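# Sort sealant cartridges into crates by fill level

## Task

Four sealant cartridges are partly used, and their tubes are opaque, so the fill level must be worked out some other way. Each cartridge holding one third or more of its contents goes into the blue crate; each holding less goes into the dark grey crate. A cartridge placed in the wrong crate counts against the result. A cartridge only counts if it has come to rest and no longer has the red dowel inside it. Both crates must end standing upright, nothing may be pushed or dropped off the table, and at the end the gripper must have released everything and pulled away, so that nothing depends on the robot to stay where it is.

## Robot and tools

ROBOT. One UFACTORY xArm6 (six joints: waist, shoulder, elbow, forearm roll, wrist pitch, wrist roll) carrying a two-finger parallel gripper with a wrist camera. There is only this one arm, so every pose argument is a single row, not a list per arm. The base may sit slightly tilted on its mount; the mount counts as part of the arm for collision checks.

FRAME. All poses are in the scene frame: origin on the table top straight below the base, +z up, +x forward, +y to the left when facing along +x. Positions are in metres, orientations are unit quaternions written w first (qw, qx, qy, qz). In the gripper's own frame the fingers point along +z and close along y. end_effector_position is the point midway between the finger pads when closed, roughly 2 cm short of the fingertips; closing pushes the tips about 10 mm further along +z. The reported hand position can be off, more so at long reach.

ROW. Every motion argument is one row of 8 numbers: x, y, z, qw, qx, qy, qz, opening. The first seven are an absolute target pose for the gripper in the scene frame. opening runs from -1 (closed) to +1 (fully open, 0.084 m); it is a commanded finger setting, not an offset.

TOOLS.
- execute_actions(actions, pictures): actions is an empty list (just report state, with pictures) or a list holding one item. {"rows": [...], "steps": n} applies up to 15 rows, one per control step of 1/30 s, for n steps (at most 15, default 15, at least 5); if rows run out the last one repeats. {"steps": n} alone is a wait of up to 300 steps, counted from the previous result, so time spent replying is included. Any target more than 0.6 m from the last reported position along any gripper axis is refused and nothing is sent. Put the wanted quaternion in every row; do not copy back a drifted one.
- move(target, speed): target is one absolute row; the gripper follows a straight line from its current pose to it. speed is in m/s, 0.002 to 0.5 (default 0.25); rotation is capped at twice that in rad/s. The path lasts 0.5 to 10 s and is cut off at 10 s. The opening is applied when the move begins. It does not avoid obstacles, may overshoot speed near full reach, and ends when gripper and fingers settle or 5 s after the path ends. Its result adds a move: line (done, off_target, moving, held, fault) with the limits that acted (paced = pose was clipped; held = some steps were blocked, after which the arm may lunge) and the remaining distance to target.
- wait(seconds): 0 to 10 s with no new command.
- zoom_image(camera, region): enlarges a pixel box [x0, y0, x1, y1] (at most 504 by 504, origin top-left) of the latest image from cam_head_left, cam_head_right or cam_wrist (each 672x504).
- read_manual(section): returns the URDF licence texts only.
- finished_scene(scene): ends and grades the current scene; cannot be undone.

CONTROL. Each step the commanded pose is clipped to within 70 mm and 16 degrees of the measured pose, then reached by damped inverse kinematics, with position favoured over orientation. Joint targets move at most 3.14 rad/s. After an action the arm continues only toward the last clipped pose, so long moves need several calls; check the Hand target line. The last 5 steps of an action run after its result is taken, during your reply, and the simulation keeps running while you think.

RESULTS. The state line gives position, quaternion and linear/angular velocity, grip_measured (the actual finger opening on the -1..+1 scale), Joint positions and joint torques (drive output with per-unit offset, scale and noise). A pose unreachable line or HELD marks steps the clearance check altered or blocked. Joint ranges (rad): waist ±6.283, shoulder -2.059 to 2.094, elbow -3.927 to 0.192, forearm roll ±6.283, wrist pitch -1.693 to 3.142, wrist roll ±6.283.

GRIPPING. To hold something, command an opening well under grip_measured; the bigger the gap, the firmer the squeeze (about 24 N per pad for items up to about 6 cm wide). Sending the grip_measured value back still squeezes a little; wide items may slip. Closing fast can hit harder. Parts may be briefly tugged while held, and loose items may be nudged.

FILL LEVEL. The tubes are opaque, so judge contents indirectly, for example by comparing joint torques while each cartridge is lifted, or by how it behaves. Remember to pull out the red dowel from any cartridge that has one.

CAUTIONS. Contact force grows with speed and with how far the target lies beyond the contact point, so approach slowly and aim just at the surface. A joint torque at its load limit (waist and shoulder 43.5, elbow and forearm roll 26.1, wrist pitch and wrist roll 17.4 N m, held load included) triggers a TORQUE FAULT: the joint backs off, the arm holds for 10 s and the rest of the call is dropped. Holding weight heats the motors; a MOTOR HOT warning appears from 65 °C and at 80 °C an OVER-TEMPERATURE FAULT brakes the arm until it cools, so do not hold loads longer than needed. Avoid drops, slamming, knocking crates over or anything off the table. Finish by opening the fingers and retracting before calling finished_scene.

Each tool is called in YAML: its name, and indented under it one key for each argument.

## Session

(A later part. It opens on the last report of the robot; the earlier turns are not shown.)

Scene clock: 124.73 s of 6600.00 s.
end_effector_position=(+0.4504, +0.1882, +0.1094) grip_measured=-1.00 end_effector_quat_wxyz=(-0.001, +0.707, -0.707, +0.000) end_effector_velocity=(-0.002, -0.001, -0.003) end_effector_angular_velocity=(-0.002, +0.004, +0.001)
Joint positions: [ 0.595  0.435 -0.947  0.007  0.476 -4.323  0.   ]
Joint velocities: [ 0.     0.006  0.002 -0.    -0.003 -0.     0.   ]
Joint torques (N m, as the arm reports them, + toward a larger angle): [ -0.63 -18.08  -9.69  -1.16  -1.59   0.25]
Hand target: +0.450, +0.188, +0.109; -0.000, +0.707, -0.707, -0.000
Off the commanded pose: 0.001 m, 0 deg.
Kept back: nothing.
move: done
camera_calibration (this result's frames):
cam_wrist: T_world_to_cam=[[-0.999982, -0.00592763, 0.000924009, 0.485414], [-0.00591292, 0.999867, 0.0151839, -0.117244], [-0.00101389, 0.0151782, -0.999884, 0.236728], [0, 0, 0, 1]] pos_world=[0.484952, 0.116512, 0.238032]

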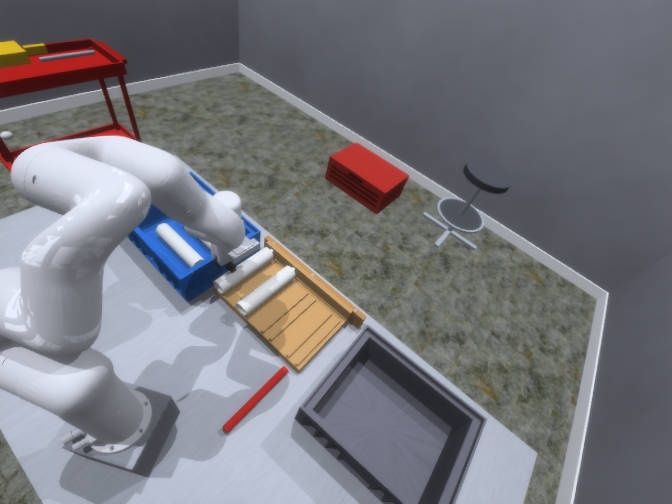

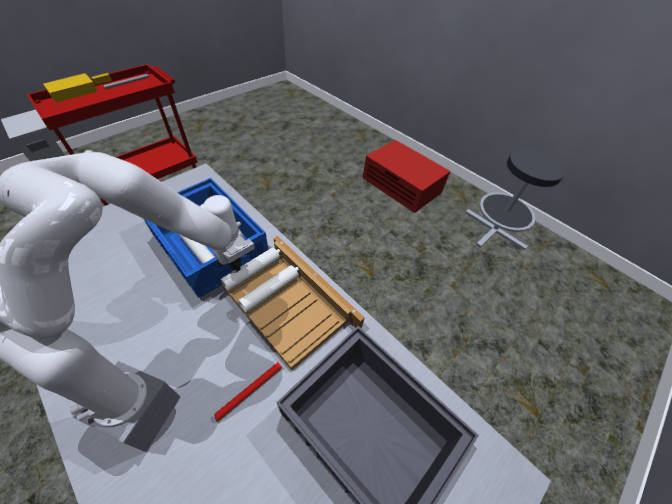

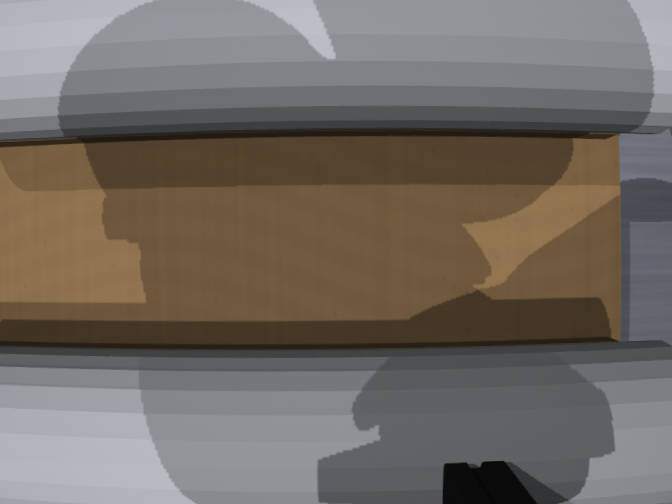

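move:
  target: [0.45,0.250,0.109,0,-0.7071,0.7071,0,-1.0]
  speed: 0.04

Scene clock: 128.70 s of 6600.00 s.
end_effector_position=(+0.4501, +0.2499, +0.1090) grip_measured=-1.00 end_effector_quat_wxyz=(+0.000, +0.707, -0.707, -0.000) end_effector_velocity=(+0.001, +0.001, +0.000) end_effector_angular_velocity=(+0.000, -0.000, -0.001)
Joint positions: [ 0.707  0.498 -1.059 -0.001  0.526 -4.204  0.   ]
Joint velocities: [ 0.001  0.001 -0.003 -0.     0.002  0.002  0.   ]
Joint torques (N m, as the arm reports them, + toward a larger angle): [  0.86 -19.49 -10.65  -0.92  -2.1    0.33]
Hand target: +0.450, +0.250, +0.109; -0.000, +0.707, -0.707, -0.000
Off the commanded pose: 0.000 m, 0 deg.
Kept back: nothing.
move: done
camera_calibration (this result's frames):
cam_wrist: T_world_to_cam=[[-0.999981, -0.00574681, 0.00208786, 0.485248], [-0.00571521, 0.999874, 0.014835, -0.178974], [-0.00217285, 0.0148228, -0.999888, 0.235983], [0, 0, 0, 1]] pos_world=[0.484729, 0.178242, 0.237599]

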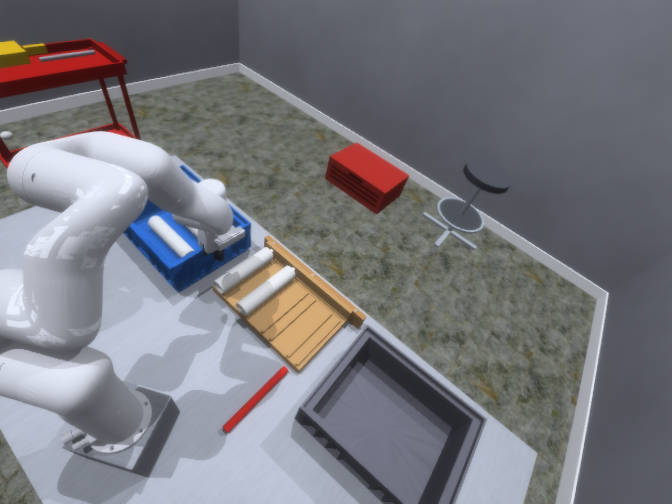

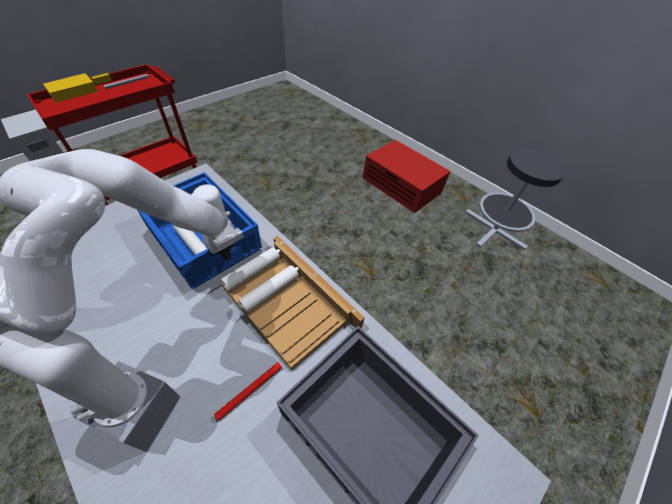

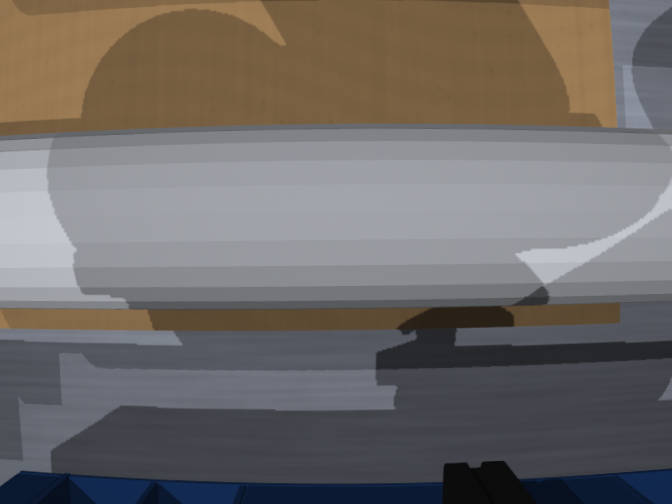

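move:
  target: [0.46,0.225,0.175,0,-0.7071,0.7071,0,-1.0]
  speed: 0.2

move:
  target: [0.50,0.174,0.165,0,0,1,0,0.7]
  speed: 0.5

move:
  target: [0.50,0.174,0.10,0,0,1,0,0.7]
  speed: 0.2

Scene clock: 129.80 s of 6600.00 s.
end_effector_position=(+0.4595, +0.2248, +0.1745) grip_measured=-1.00 end_effector_quat_wxyz=(+0.001, +0.707, -0.707, -0.000) end_effector_velocity=(+0.003, +0.000, +0.004) end_effector_angular_velocity=(+0.003, -0.007, -0.000)
Joint positions: [ 0.654  0.335 -1.042  0.001  0.673 -4.259  0.   ]
Joint velocities: [-0.001 -0.006 -0.004 -0.001  0.003 -0.     0.   ]
Joint torques (N m, as the arm reports them, + toward a larger angle): [ -0.51 -18.37 -10.98  -1.23  -1.59   0.33]
Hand target: +0.460, +0.225, +0.175; +0.000, +0.707, -0.707, +0.000
Off the commanded pose: 0.001 m, 0 deg.
Kept back: nothing.
move: done
camera_calibration (this result's frames):
cam_wrist: T_world_to_cam=[[-0.999978, -0.00601008, 0.00290284, 0.494289], [-0.00596885, 0.999884, 0.0140092, -0.154575], [-0.0029867, 0.0139916, -0.999898, 0.302386], [0, 0, 0, 1]] pos_world=[0.494258, 0.153297, 0.303086]

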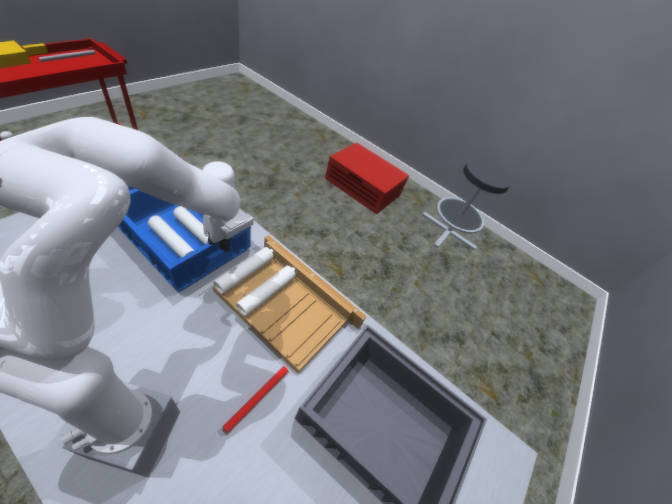

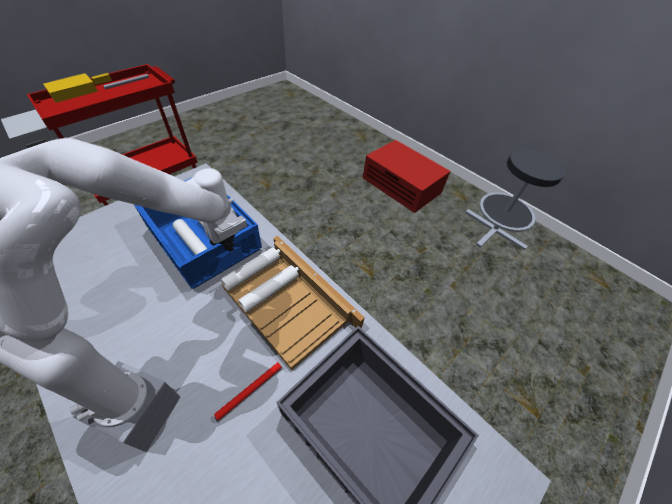

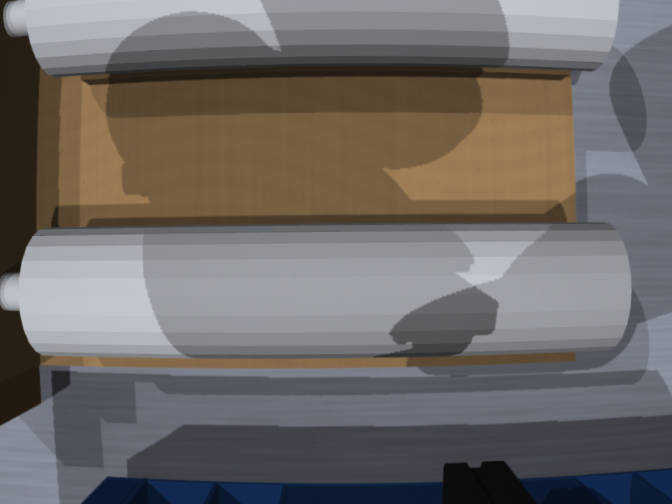

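Scene clock: 131.97 s of 6600.00 s.
end_effector_position=(+0.4998, +0.1738, +0.1650) grip_measured=+0.70 end_effector_quat_wxyz=(+0.000, -0.000, +1.000, -0.000) end_effector_velocity=(+0.000, -0.000, -0.000) end_effector_angular_velocity=(-0.001, +0.000, -0.007)
Joint positions: [ 0.532  0.404 -1.115  0.008  0.677 -2.816  0.073]
Joint velocities: [-0.001  0.001 -0.001 -0.002  0.001  0.008  0.   ]
Joint torques (N m, as the arm reports them, + toward a larger angle): [ -0.8  -19.3  -11.06  -1.15  -1.5    0.34]
Hand target: +0.500, +0.174, +0.165; +0.000, -0.000, +1.000, -0.000
Off the commanded pose: 0.000 m, 0 deg.
Kept back: nothing.
move: done
camera_calibration (this result's frames):
cam_wrist: T_world_to_cam=[[-0.00658655, 0.999977, 0.00183529, -0.136835], [0.99987, 0.00655879, 0.0147406, -0.433422], [0.0147282, 0.00193214, -0.99989, 0.287014], [0, 0, 0, 1]] pos_world=[0.428238, 0.13912, 0.293623]

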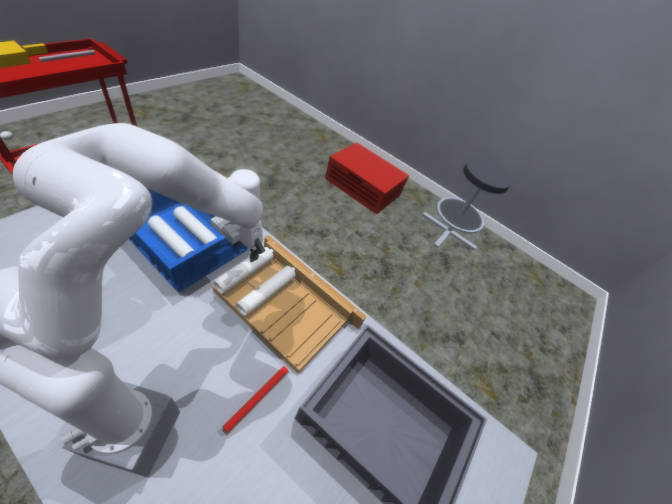

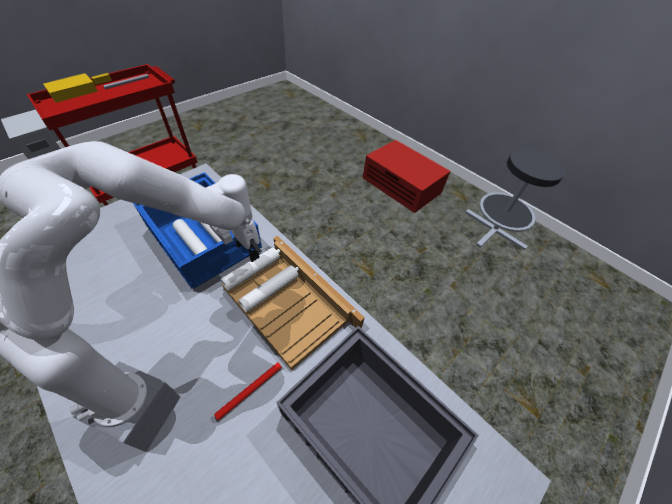

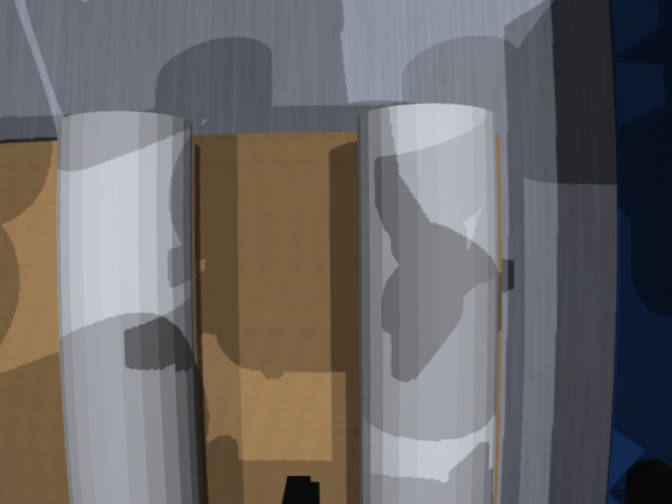

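Scene clock: 132.83 s of 6600.00 s.
end_effector_position=(+0.5005, +0.1742, +0.1005) grip_measured=+0.70 end_effector_quat_wxyz=(+0.001, -0.000, +1.000, +0.000) end_effector_velocity=(-0.002, -0.001, -0.004) end_effector_angular_velocity=(-0.002, +0.006, +0.001)
Joint positions: [ 0.534  0.556 -1.127  0.01   0.536 -2.816  0.073]
Joint velocities: [ 0.001  0.007  0.003  0.    -0.003 -0.001  0.   ]
Joint torques (N m, as the arm reports them, + toward a larger angle): [ -0.69 -19.8  -10.08  -1.16  -1.61   0.34]
Hand target: +0.500, +0.174, +0.100; -0.000, -0.000, +1.000, +0.000
Off the commanded pose: 0.001 m, 0 deg.
Kept back: nothing.
move: done
camera_calibration (this result's frames):
cam_wrist: T_world_to_cam=[[-0.0059308, 0.99998, 0.0023501, -0.137471], [0.999858, 0.00589294, 0.0158023, -0.433085], [0.0157882, 0.00244348, -0.999872, 0.22189], [0, 0, 0, 1]] pos_world=[0.428705, 0.139478, 0.229028]

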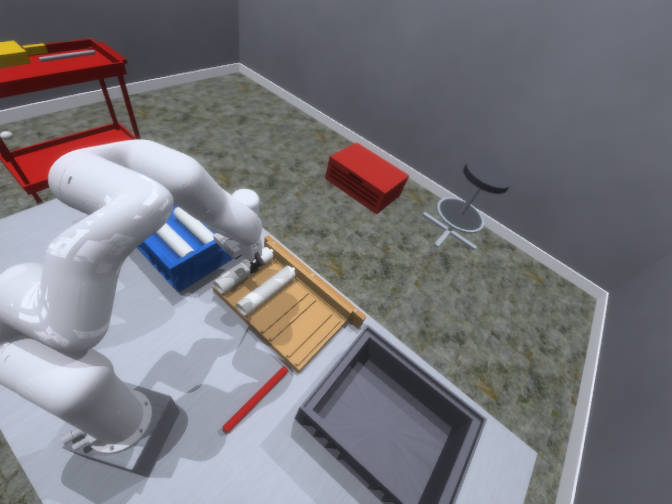

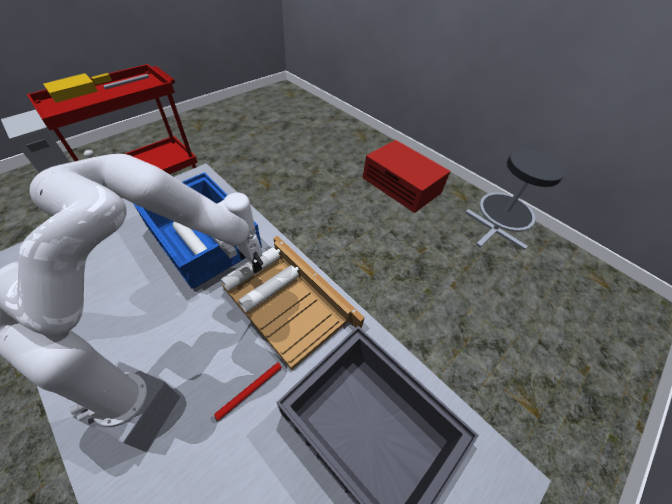

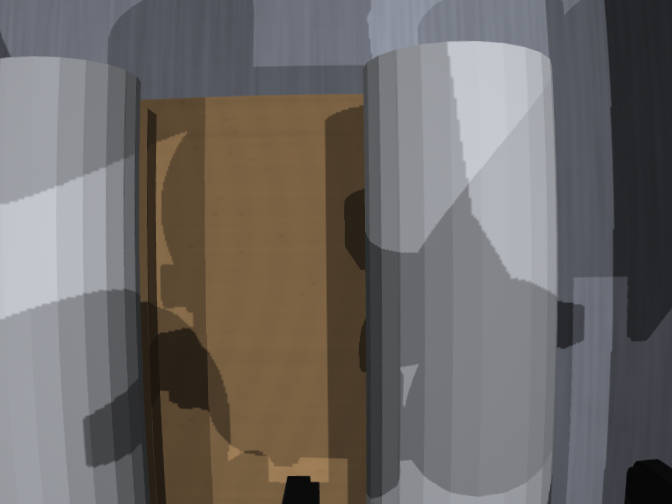

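move:
  target: [0.50,0.1745,0.057,0,0,1,0,0.7]
  speed: 0.15

execute_actions:
  actions:
    - {"rows":[[0.50,0.1745,0.056,0,0,1,0,0.55],[0.50,0.1745,0.056,0,0,1,0,0.42],[0.50,0.1745,0.056,0,0,1,0,0.32],[0.50,0.1745,0.056,0,0,1,0,0.24],[0.50,0.1745,0.056,0,0,1,0,0.16],[0.50,0.1745,0.056,0,0,1,0,0.08],[0.50,0.1745,0.056,0,0,1,0,0.0],[0.50,0.1745,0.056,0,0,1,0,-0.1],[0.50,0.1745,0.056,0,0,1,0,-0.2],[0.50,0.1745,0.056,0,0,1,0,-0.3],[0.50,0.1745,0.056,0,0,1,0,-0.4]],"steps":13}

move:
  target: [0.50,0.1745,0.10,0,0,1,0,-0.4]
  speed: 0.12

Scene clock: 134.17 s of 6600.00 s.
end_effector_position=(+0.5004, +0.1747, +0.0574) grip_measured=+0.70 end_effector_quat_wxyz=(+0.000, -0.000, +1.000, +0.000) end_effector_velocity=(-0.001, -0.000, -0.003) end_effector_angular_velocity=(-0.001, +0.001, +0.002)
Joint positions: [ 0.535  0.668 -1.157  0.012  0.453 -2.816  0.073]
Joint velocities: [-0.     0.005  0.    -0.001 -0.004 -0.001  0.   ]
Joint torques (N m, as the arm reports them, + toward a larger angle): [ -0.81 -20.18  -9.26  -1.26  -1.5    0.29]
Hand target: +0.500, +0.175, +0.057; -0.000, -0.000, +1.000, +0.000
Off the commanded pose: 0.001 m, 0 deg.
Kept back: nothing.
move: done
camera_calibration (this result's frames):
cam_wrist: T_world_to_cam=[[-0.00589676, 0.99998, 0.00225937, -0.137847], [0.999861, 0.0058608, 0.0156063, -0.432313], [0.0155928, 0.00235108, -0.999876, 0.178925], [0, 0, 0, 1]] pos_world=[0.42865, 0.139957, 0.185962]

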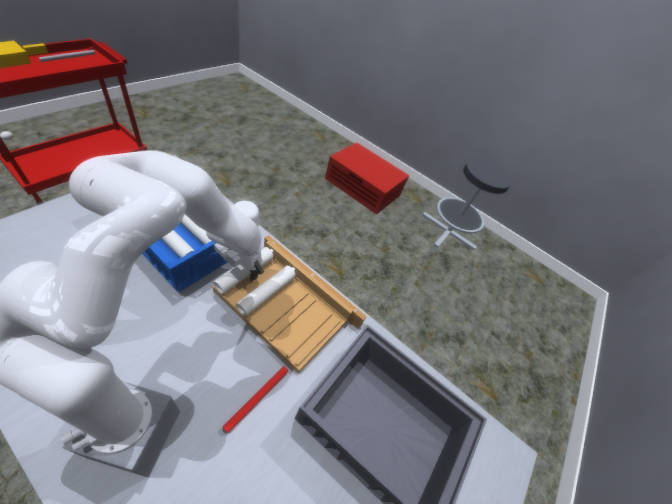

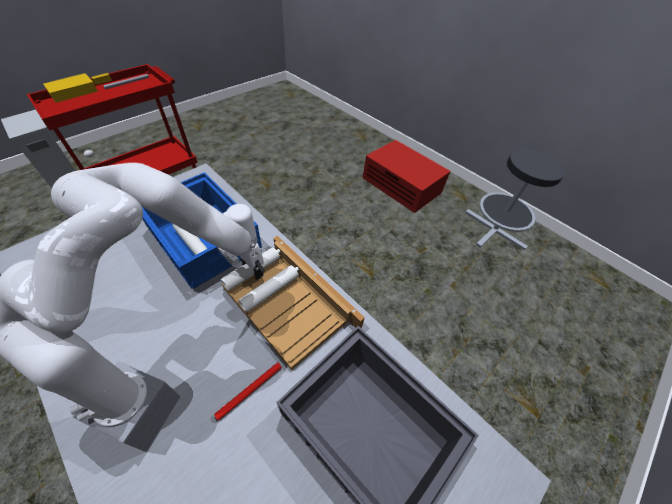

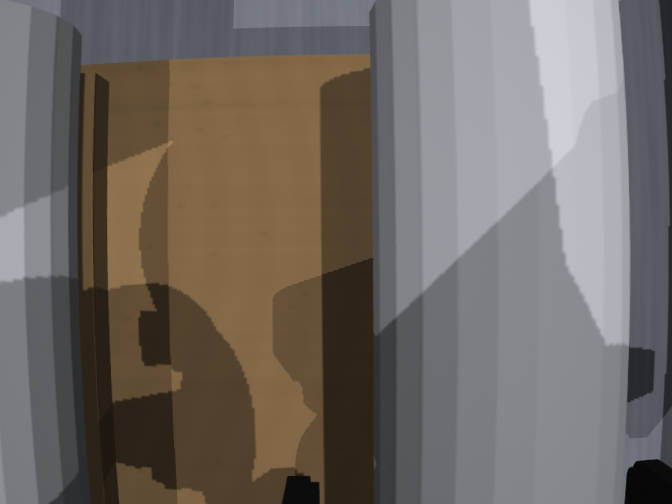

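Scene clock: 134.43 s of 6600.00 s.
end_effector_position=(+0.5002, +0.1745, +0.0563) grip_measured=+0.09 end_effector_quat_wxyz=(+0.000, +0.000, +1.000, +0.000) end_effector_velocity=(+0.003, +0.000, +0.002) end_effector_angular_velocity=(+0.002, -0.006, -0.001)
Joint positions: [ 0.535  0.671 -1.157  0.012  0.452 -2.816  0.048]
Joint velocities: [-0.001 -0.001 -0.004 -0.    -0.001 -0.    -0.   ]
Joint torques (N m, as the arm reports them, + toward a larger angle): [ -0.54 -19.87  -8.85  -1.2   -1.51   0.29]
Steps of this call (steps 1 to 8: the first 8 steps of this action). Readings (end_effector_position):
1: (+0.5004, +0.1746, +0.0573)
2: (+0.5004, +0.1746, +0.0571)
4: (+0.5002, +0.1746, +0.0565)
8: the state above

Scene clock: 135.50 s of 6600.00 s.
end_effector_position=(+0.4996, +0.1743, +0.0995) grip_measured=+0.09 end_effector_quat_wxyz=(-0.001, +0.000, +1.000, -0.000) end_effector_velocity=(+0.001, +0.000, +0.003) end_effector_angular_velocity=(+0.001, -0.003, +0.000)
Joint positions: [ 0.535  0.557 -1.126  0.01   0.536 -2.815  0.048]
Joint velocities: [-0.001 -0.005 -0.002  0.     0.003 -0.001 -0.   ]
Joint torques (N m, as the arm reports them, + toward a larger angle): [ -0.77 -20.38 -10.31  -0.95  -1.72   0.32]
Hand target: +0.500, +0.174, +0.100; +0.000, +0.000, +1.000, -0.000
Off your previous action's commanded pose: 0.000 m, 0 deg at its last step (step 5 of this call).
Off the commanded pose: 0.001 m, 0 deg.
Kept back: nothing.
move: done
camera_calibration (this result's frames):
cam_wrist: T_world_to_cam=[[-0.0058221, 0.999982, 0.00149702, -0.137597], [0.99989, 0.00580109, 0.0136758, -0.431961], [0.0136668, 0.00157648, -0.999905, 0.222089], [0, 0, 0, 1]] pos_world=[0.428077, 0.13975, 0.228182]

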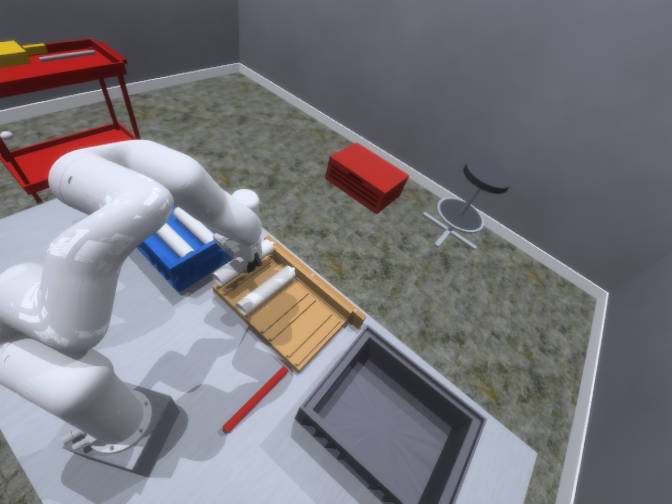

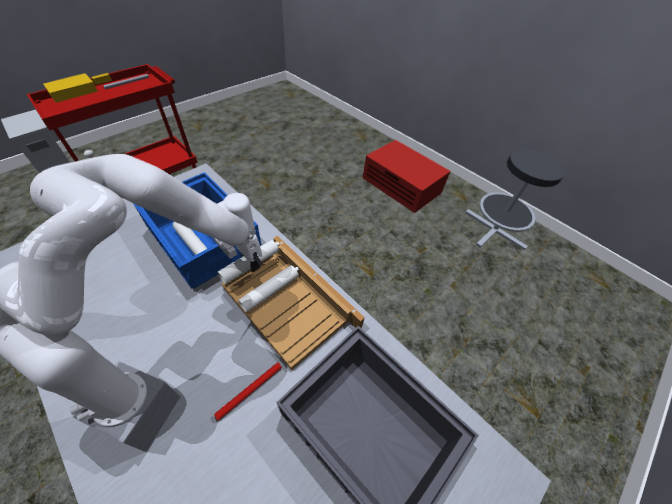

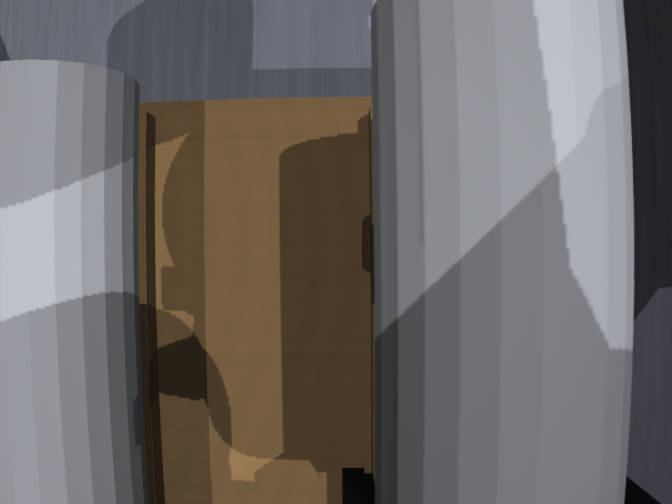

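move:
  target: [0.49,0.15,0.22,0,0,1,0,-0.4]
  speed: 0.35

move:
  target: [0.40,-0.43,0.23,0,0.7071,0.7071,0,-0.4]
  speed: 0.5

Scene clock: 136.97 s of 6600.00 s.
end_effector_position=(+0.4893, +0.1499, +0.2191) grip_measured=+0.09 end_effector_quat_wxyz=(-0.001, -0.000, +1.000, -0.000) end_effector_velocity=(+0.003, +0.001, +0.008) end_effector_angular_velocity=(+0.004, -0.012, -0.001)
Joint positions: [ 0.494  0.247 -1.065  0.009  0.786 -2.854  0.048]
Joint velocities: [-0.001 -0.011 -0.006  0.     0.005 -0.001  0.   ]
Joint torques (N m, as the arm reports them, + toward a larger angle): [ -0.86 -18.16 -12.02  -1.24  -1.7    0.36]
Hand target: +0.490, +0.150, +0.220; +0.000, +0.000, +1.000, -0.000
Off the commanded pose: 0.001 m, 0 deg.
Kept back: nothing.
move: done
camera_calibration (this result's frames):
cam_wrist: T_world_to_cam=[[-0.00588025, 0.999982, 0.00115411, -0.113258], [0.999899, 0.00586483, 0.0129343, -0.42304], [0.0129273, 0.00123005, -0.999916, 0.34232], [0, 0, 0, 1]] pos_world=[0.417906, 0.115316, 0.347894]

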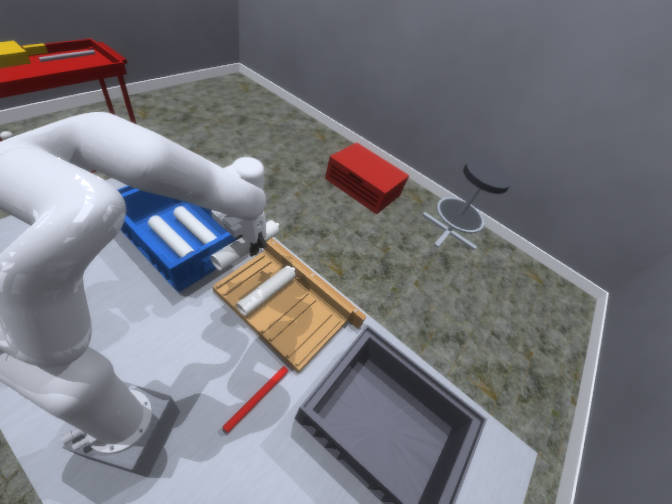

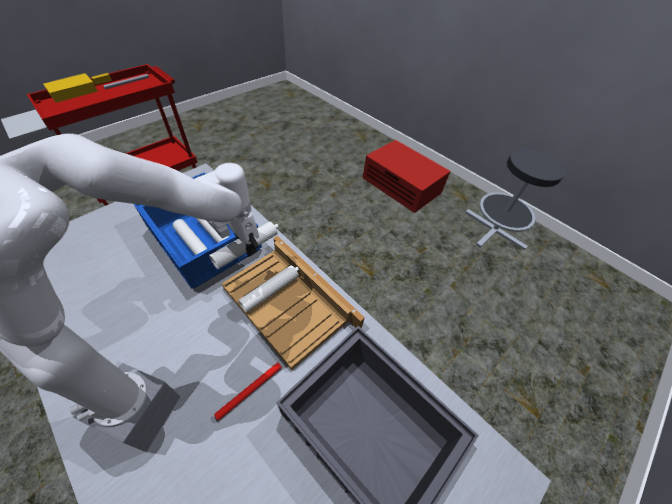

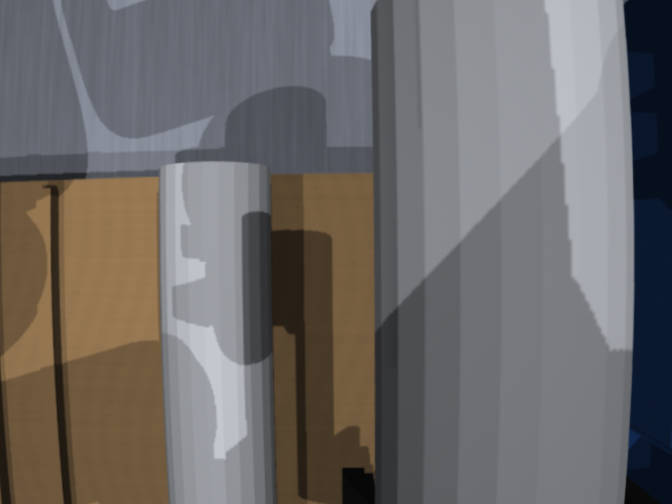

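Scene clock: 139.20 s of 6600.00 s.
end_effector_position=(+0.3979, -0.4303, +0.2302) grip_measured=+0.09 end_effector_quat_wxyz=(+0.000, +0.707, +0.707, -0.001) end_effector_velocity=(-0.001, -0.003, -0.001) end_effector_angular_velocity=(+0.002, +0.002, -0.008)
Joint positions: [-0.641  0.502 -1.447  0.039  0.936 -2.435  0.048]
Joint velocities: [-0.005  0.007 -0.009  0.     0.005  0.003 -0.   ]
Joint torques (N m, as the arm reports them, + toward a larger angle): [ -1.52 -21.68 -12.58  -1.22  -1.6    0.29]
Hand target: +0.398, -0.431, +0.230; +0.000, +0.707, +0.707, -0.001
Off the commanded pose: 0.002 m, 0 deg.
Kept back: nothing.
move: done
camera_calibration (this result's frames):
cam_wrist: T_world_to_cam=[[0.999976, 0.00681385, 0.000980325, -0.361254], [0.00679633, -0.999834, 0.0168779, -0.366852], [0.00109517, -0.0168708, -0.999857, 0.352226], [0, 0, 0, 1]] pos_world=[0.363353, -0.358388, 0.358721]

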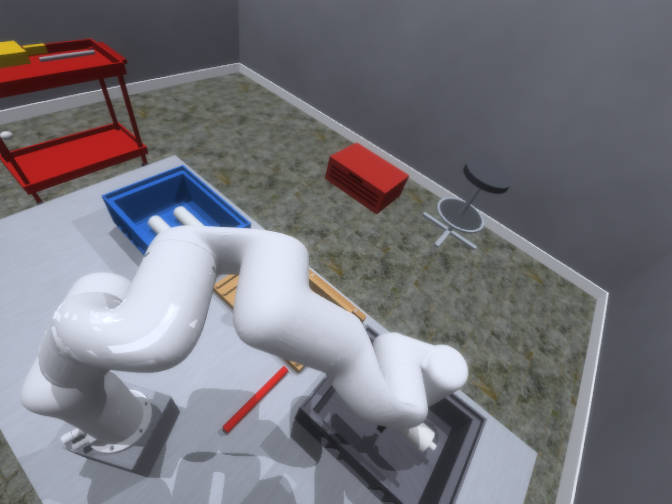

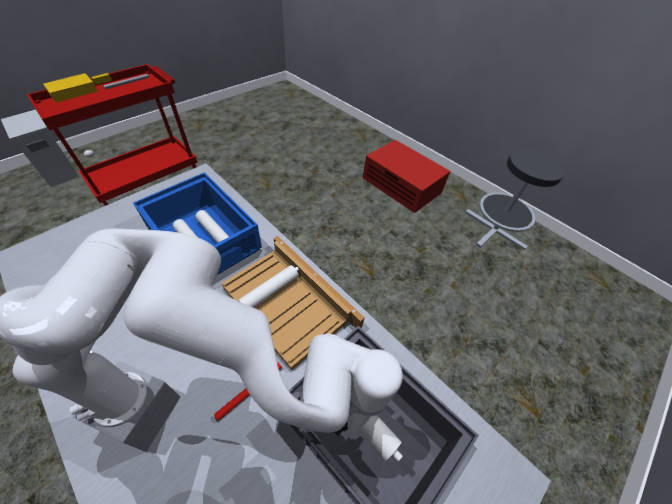

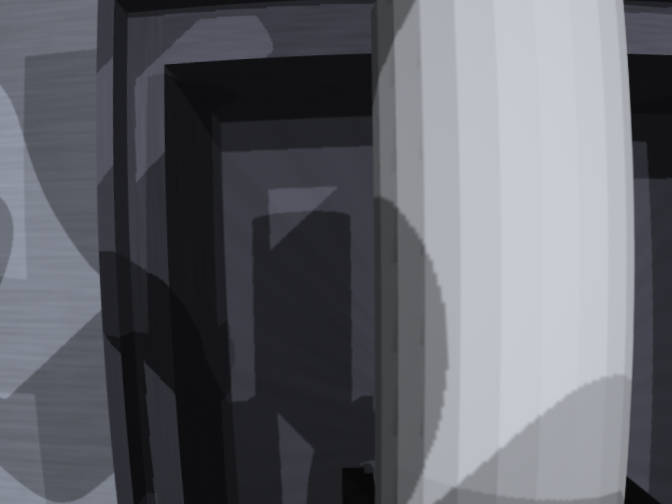

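move:
  target: [0.39,-0.44,0.06,0,0.7071,0.7071,0,-0.4]
  speed: 0.28

move:
  target: [0.39,-0.44,0.042,0,0.7071,0.7071,0,-0.4]
  speed: 0.05

Scene clock: 140.67 s of 6600.00 s.
end_effector_position=(+0.3907, -0.4406, +0.0609) grip_measured=+0.09 end_effector_quat_wxyz=(+0.001, +0.707, +0.707, +0.000) end_effector_velocity=(-0.005, +0.005, -0.010) end_effector_angular_velocity=(+0.016, +0.013, -0.003)
Joint positions: [-0.65   0.843 -1.467  0.059  0.614 -2.469  0.048]
Joint velocities: [-0.001  0.014  0.004  0.001  0.002  0.    -0.   ]
Joint torques (N m, as the arm reports them, + toward a larger angle): [ -1.79 -22.9  -10.87  -1.2   -1.64   0.29]
Hand target: +0.390, -0.440, +0.060; +0.000, +0.707, +0.707, +0.000
Off the commanded pose: 0.001 m, 0 deg.
Kept back: nothing.
move: done
camera_calibration (this result's frames):
cam_wrist: T_world_to_cam=[[0.999976, 0.0061242, 0.00328077, -0.354177], [0.00607061, -0.999852, 0.0161012, -0.373976], [0.00337889, -0.0160809, -0.999865, 0.182208], [0, 0, 0, 1]] pos_world=[0.355823, -0.368822, 0.189367]

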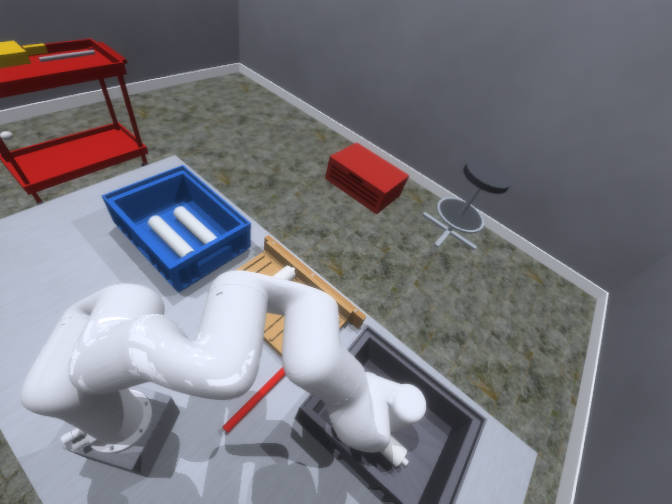

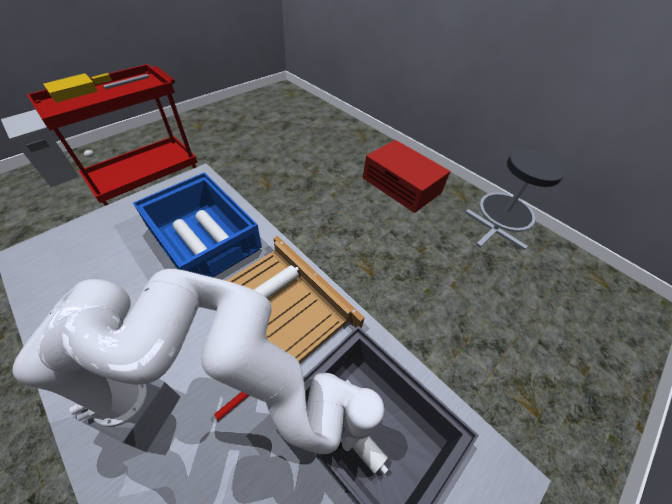

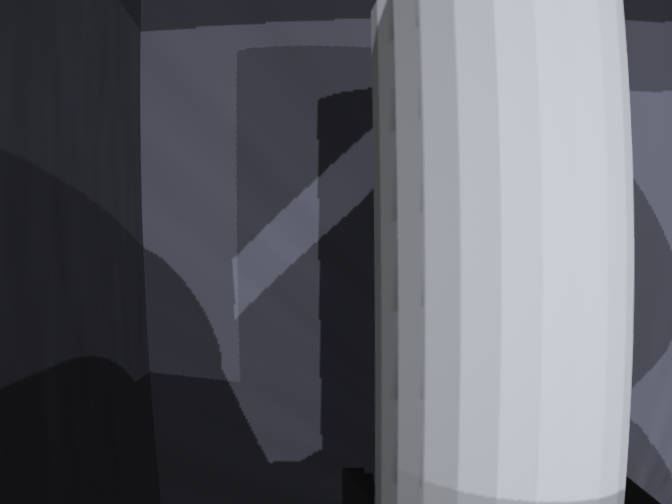

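Scene clock: 141.43 s of 6600.00 s.
end_effector_position=(+0.3901, -0.4401, +0.0423) grip_measured=+0.09 end_effector_quat_wxyz=(+0.000, +0.707, +0.707, -0.000) end_effector_velocity=(+0.002, -0.002, +0.002) end_effector_angular_velocity=(-0.005, -0.005, +0.002)
Joint positions: [-0.649  0.888 -1.484  0.061  0.588 -2.47   0.048]
Joint velocities: [ 0.    -0.    -0.005  0.001 -0.002 -0.002 -0.   ]
Joint torques (N m, as the arm reports them, + toward a larger angle): [ -1.58 -23.55 -10.6   -1.06  -1.59   0.4 ]
Hand target: +0.390, -0.440, +0.042; +0.000, +0.707, +0.707, +0.000
Off the commanded pose: 0.000 m, 0 deg.
Kept back: nothing.
move: done
camera_calibration (this result's frames):
cam_wrist: T_world_to_cam=[[0.99998, 0.00588517, 0.00217924, -0.353641], [0.00585185, -0.99987, 0.0149963, -0.373053], [0.00226721, -0.0149833, -0.999885, 0.164486], [0, 0, 0, 1]] pos_world=[0.355445, -0.368459, 0.170832]

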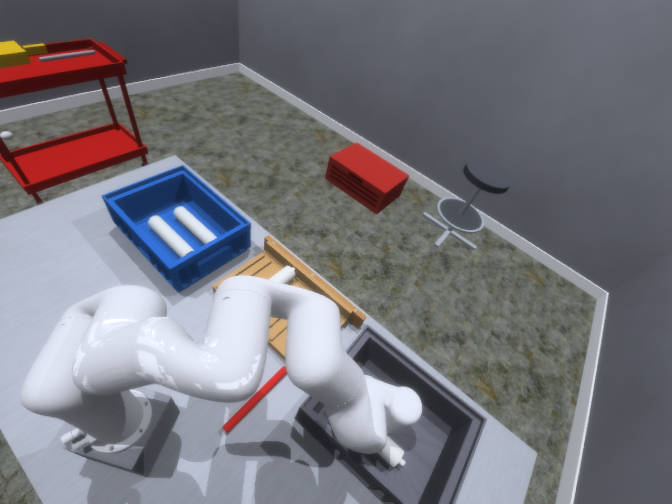

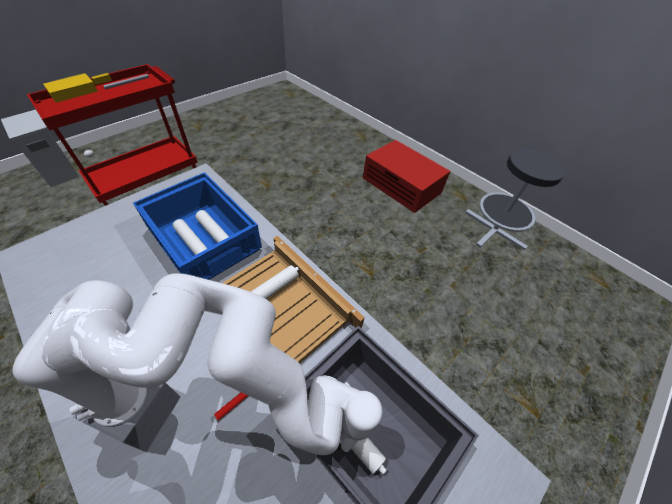

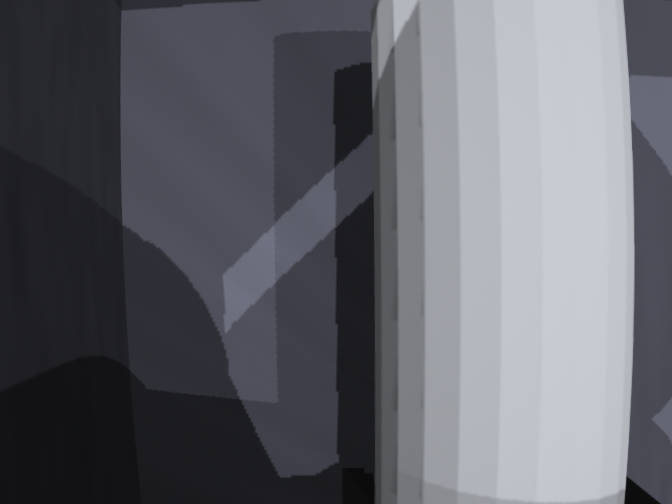

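execute_actions:
  actions:
    - {"rows":[[0.39,-0.44,0.0412,0,0.7071,0.7071,0,-0.4],[0.39,-0.44,0.0405,0,0.7071,0.7071,0,-0.4],[0.39,-0.44,0.040,0,0.7071,0.7071,0,-0.4],[0.39,-0.44,0.0395,0,0.7071,0.7071,0,-0.4],[0.39,-0.44,0.0395,0,0.7071,0.7071,0,-0.4],[0.39,-0.44,0.0395,0,0.7071,0.7071,0,-0.2],[0.39,-0.44,0.0395,0,0.7071,0.7071,0,-0.05],[0.39,-0.44,0.0395,0,0.7071,0.7071,0,0.05],[0.39,-0.44,0.0395,0,0.7071,0.7071,0,0.15],[0.39,-0.44,0.0395,0,0.7071,0.7071,0,0.3],[0.39,-0.44,0.0395,0,0.7071,0.7071,0,0.45],[0.39,-0.44,0.0395,0,0.7071,0.7071,0,0.6],[0.39,-0.44,0.0395,0,0.7071,0.7071,0,0.7]],"steps":15}

move:
  target: [0.39,-0.44,0.20,0,0.7071,0.7071,0,0.7]
  speed: 0.35

move:
  target: [0.50,0.058,0.21,0,0,1,0,0.8]
  speed: 0.5

Scene clock: 142.17 s of 6600.00 s.
end_effector_position=(+0.3899, -0.4399, +0.0395) grip_measured=+0.18 end_effector_quat_wxyz=(-0.000, +0.707, +0.707, +0.000) end_effector_velocity=(+0.003, -0.003, +0.003) end_effector_angular_velocity=(-0.009, -0.007, +0.001)
Joint positions: [-0.648  0.895 -1.486  0.061  0.584 -2.47   0.052]
Joint velocities: [-0.    -0.001 -0.006 -0.001 -0.004  0.     0.156]
Joint torques (N m, as the arm reports them, + toward a larger angle): [ -1.66 -23.49 -10.31  -1.11  -1.46   0.31]
Steps of this call (steps 1 to 12: nothing new was sent; steps 13 to 22: the first 10 steps of this action). Readings (end_effector_position):
13: (+0.3900, -0.4400, +0.0420)
14: (+0.3901, -0.4401, +0.0419)
16: (+0.3901, -0.4402, +0.0411)
20: (+0.3898, -0.4398, +0.0395)
22: the state above

Scene clock: 143.57 s of 6600.00 s.
end_effector_position=(+0.3894, -0.4394, +0.1989) grip_measured=+0.70 end_effector_quat_wxyz=(-0.001, +0.707, +0.707, -0.000) end_effector_velocity=(+0.004, -0.005, +0.011) end_effector_angular_velocity=(-0.017, -0.014, +0.001)
Joint positions: [-0.661  0.557 -1.437  0.044  0.874 -2.459  0.073]
Joint velocities: [-0.    -0.013 -0.01  -0.001  0.001 -0.     0.   ]
Joint torques (N m, as the arm reports them, + toward a larger angle): [ -1.19 -21.41 -11.88  -1.07  -1.52   0.23]
Hand target: +0.390, -0.440, +0.200; -0.000, +0.707, +0.707, -0.000
Off your previous action's commanded pose: 0.001 m, 0 deg at its last step (step 5 of this call).
Off the commanded pose: 0.001 m, 0 deg.
Kept back: nothing.
move: done
camera_calibration (this result's frames):
cam_wrist: T_world_to_cam=[[0.999984, 0.00568209, 0.000338646, -0.353], [0.00567715, -0.999898, 0.0131286, -0.374275], [0.00041321, -0.0131265, -0.999914, 0.322664], [0, 0, 0, 1]] pos_world=[0.354986, -0.367996, 0.32767]

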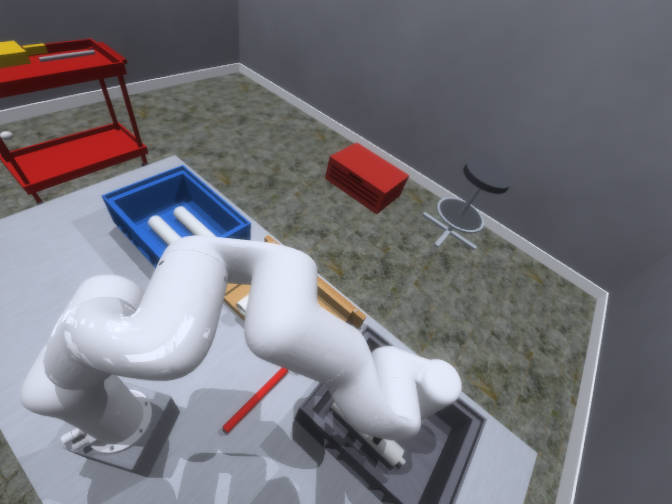

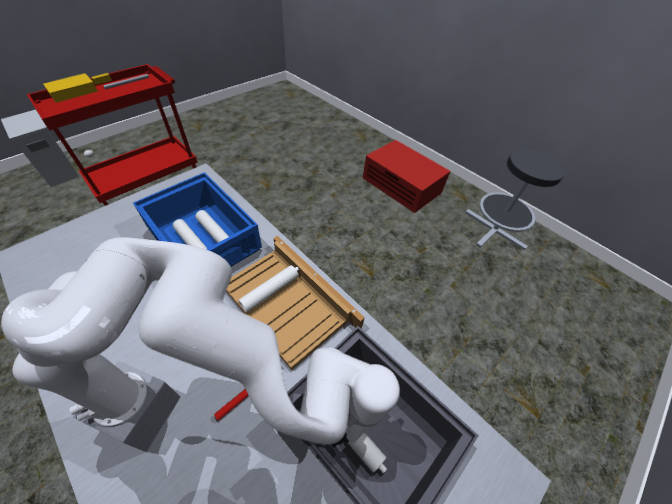

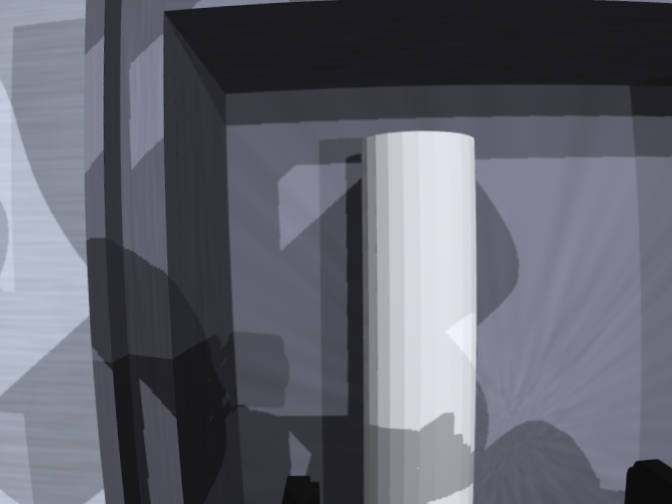

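Scene clock: 145.73 s of 6600.00 s.
end_effector_position=(+0.5020, +0.0579, +0.2099) grip_measured=+0.80 end_effector_quat_wxyz=(+0.001, +0.001, +1.000, +0.001) end_effector_velocity=(+0.001, +0.003, +0.000) end_effector_angular_velocity=(+0.001, +0.000, +0.006)
Joint positions: [ 0.308  0.247 -1.031  0.021  0.75  -3.047  0.077]
Joint velocities: [ 0.006  0.002 -0.004  0.001  0.002 -0.001 -0.   ]
Joint torques (N m, as the arm reports them, + toward a larger angle): [ -0.67 -17.32 -11.39  -1.18  -1.52   0.28]
Hand target: +0.502, +0.059, +0.210; +0.001, -0.000, +1.000, +0.001
Off the commanded pose: 0.002 m, 0 deg.
Kept back: nothing.
move: done
camera_calibration (this result's frames):
cam_wrist: T_world_to_cam=[[-0.00452143, 0.999984, 0.00349006, -0.0223974], [0.999866, 0.004466, 0.0157302, -0.43552], [0.0157143, 0.00356072, -0.99987, 0.331484], [0, 0, 0, 1]] pos_world=[0.430151, 0.0231618, 0.33837]

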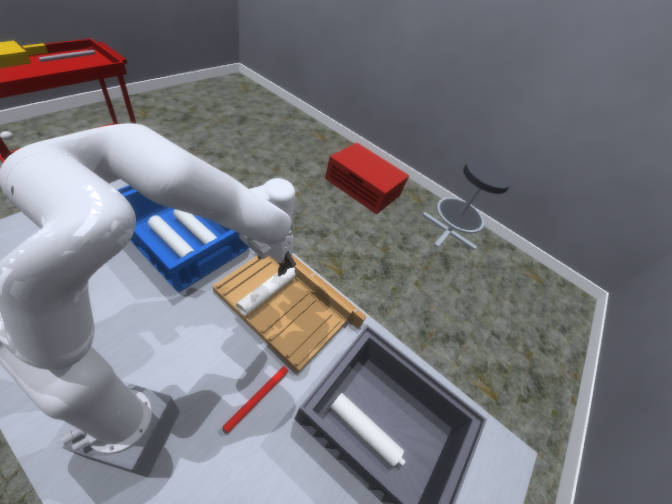

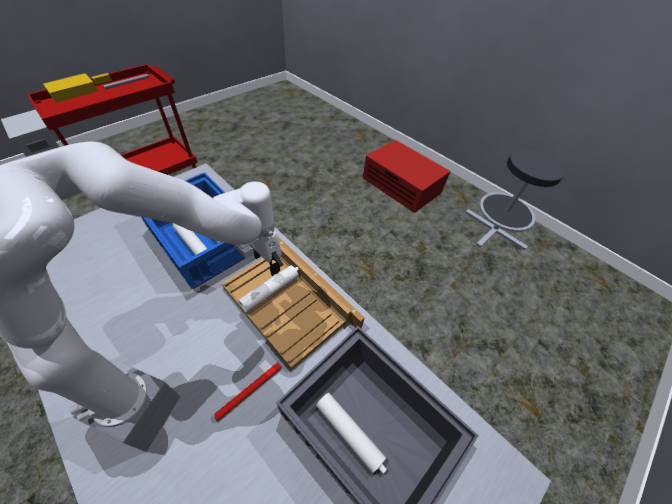

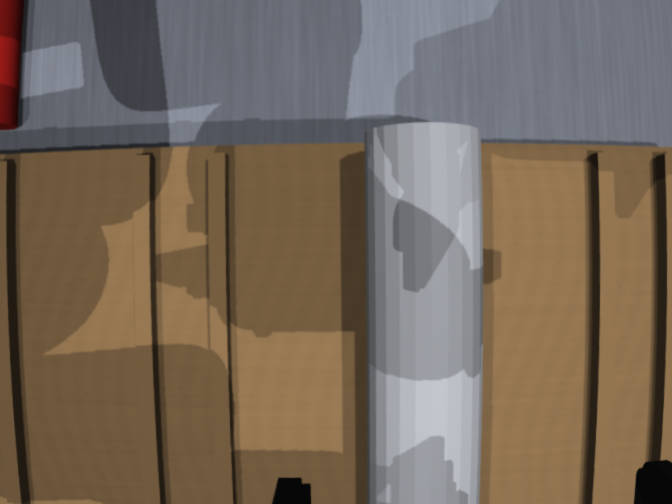

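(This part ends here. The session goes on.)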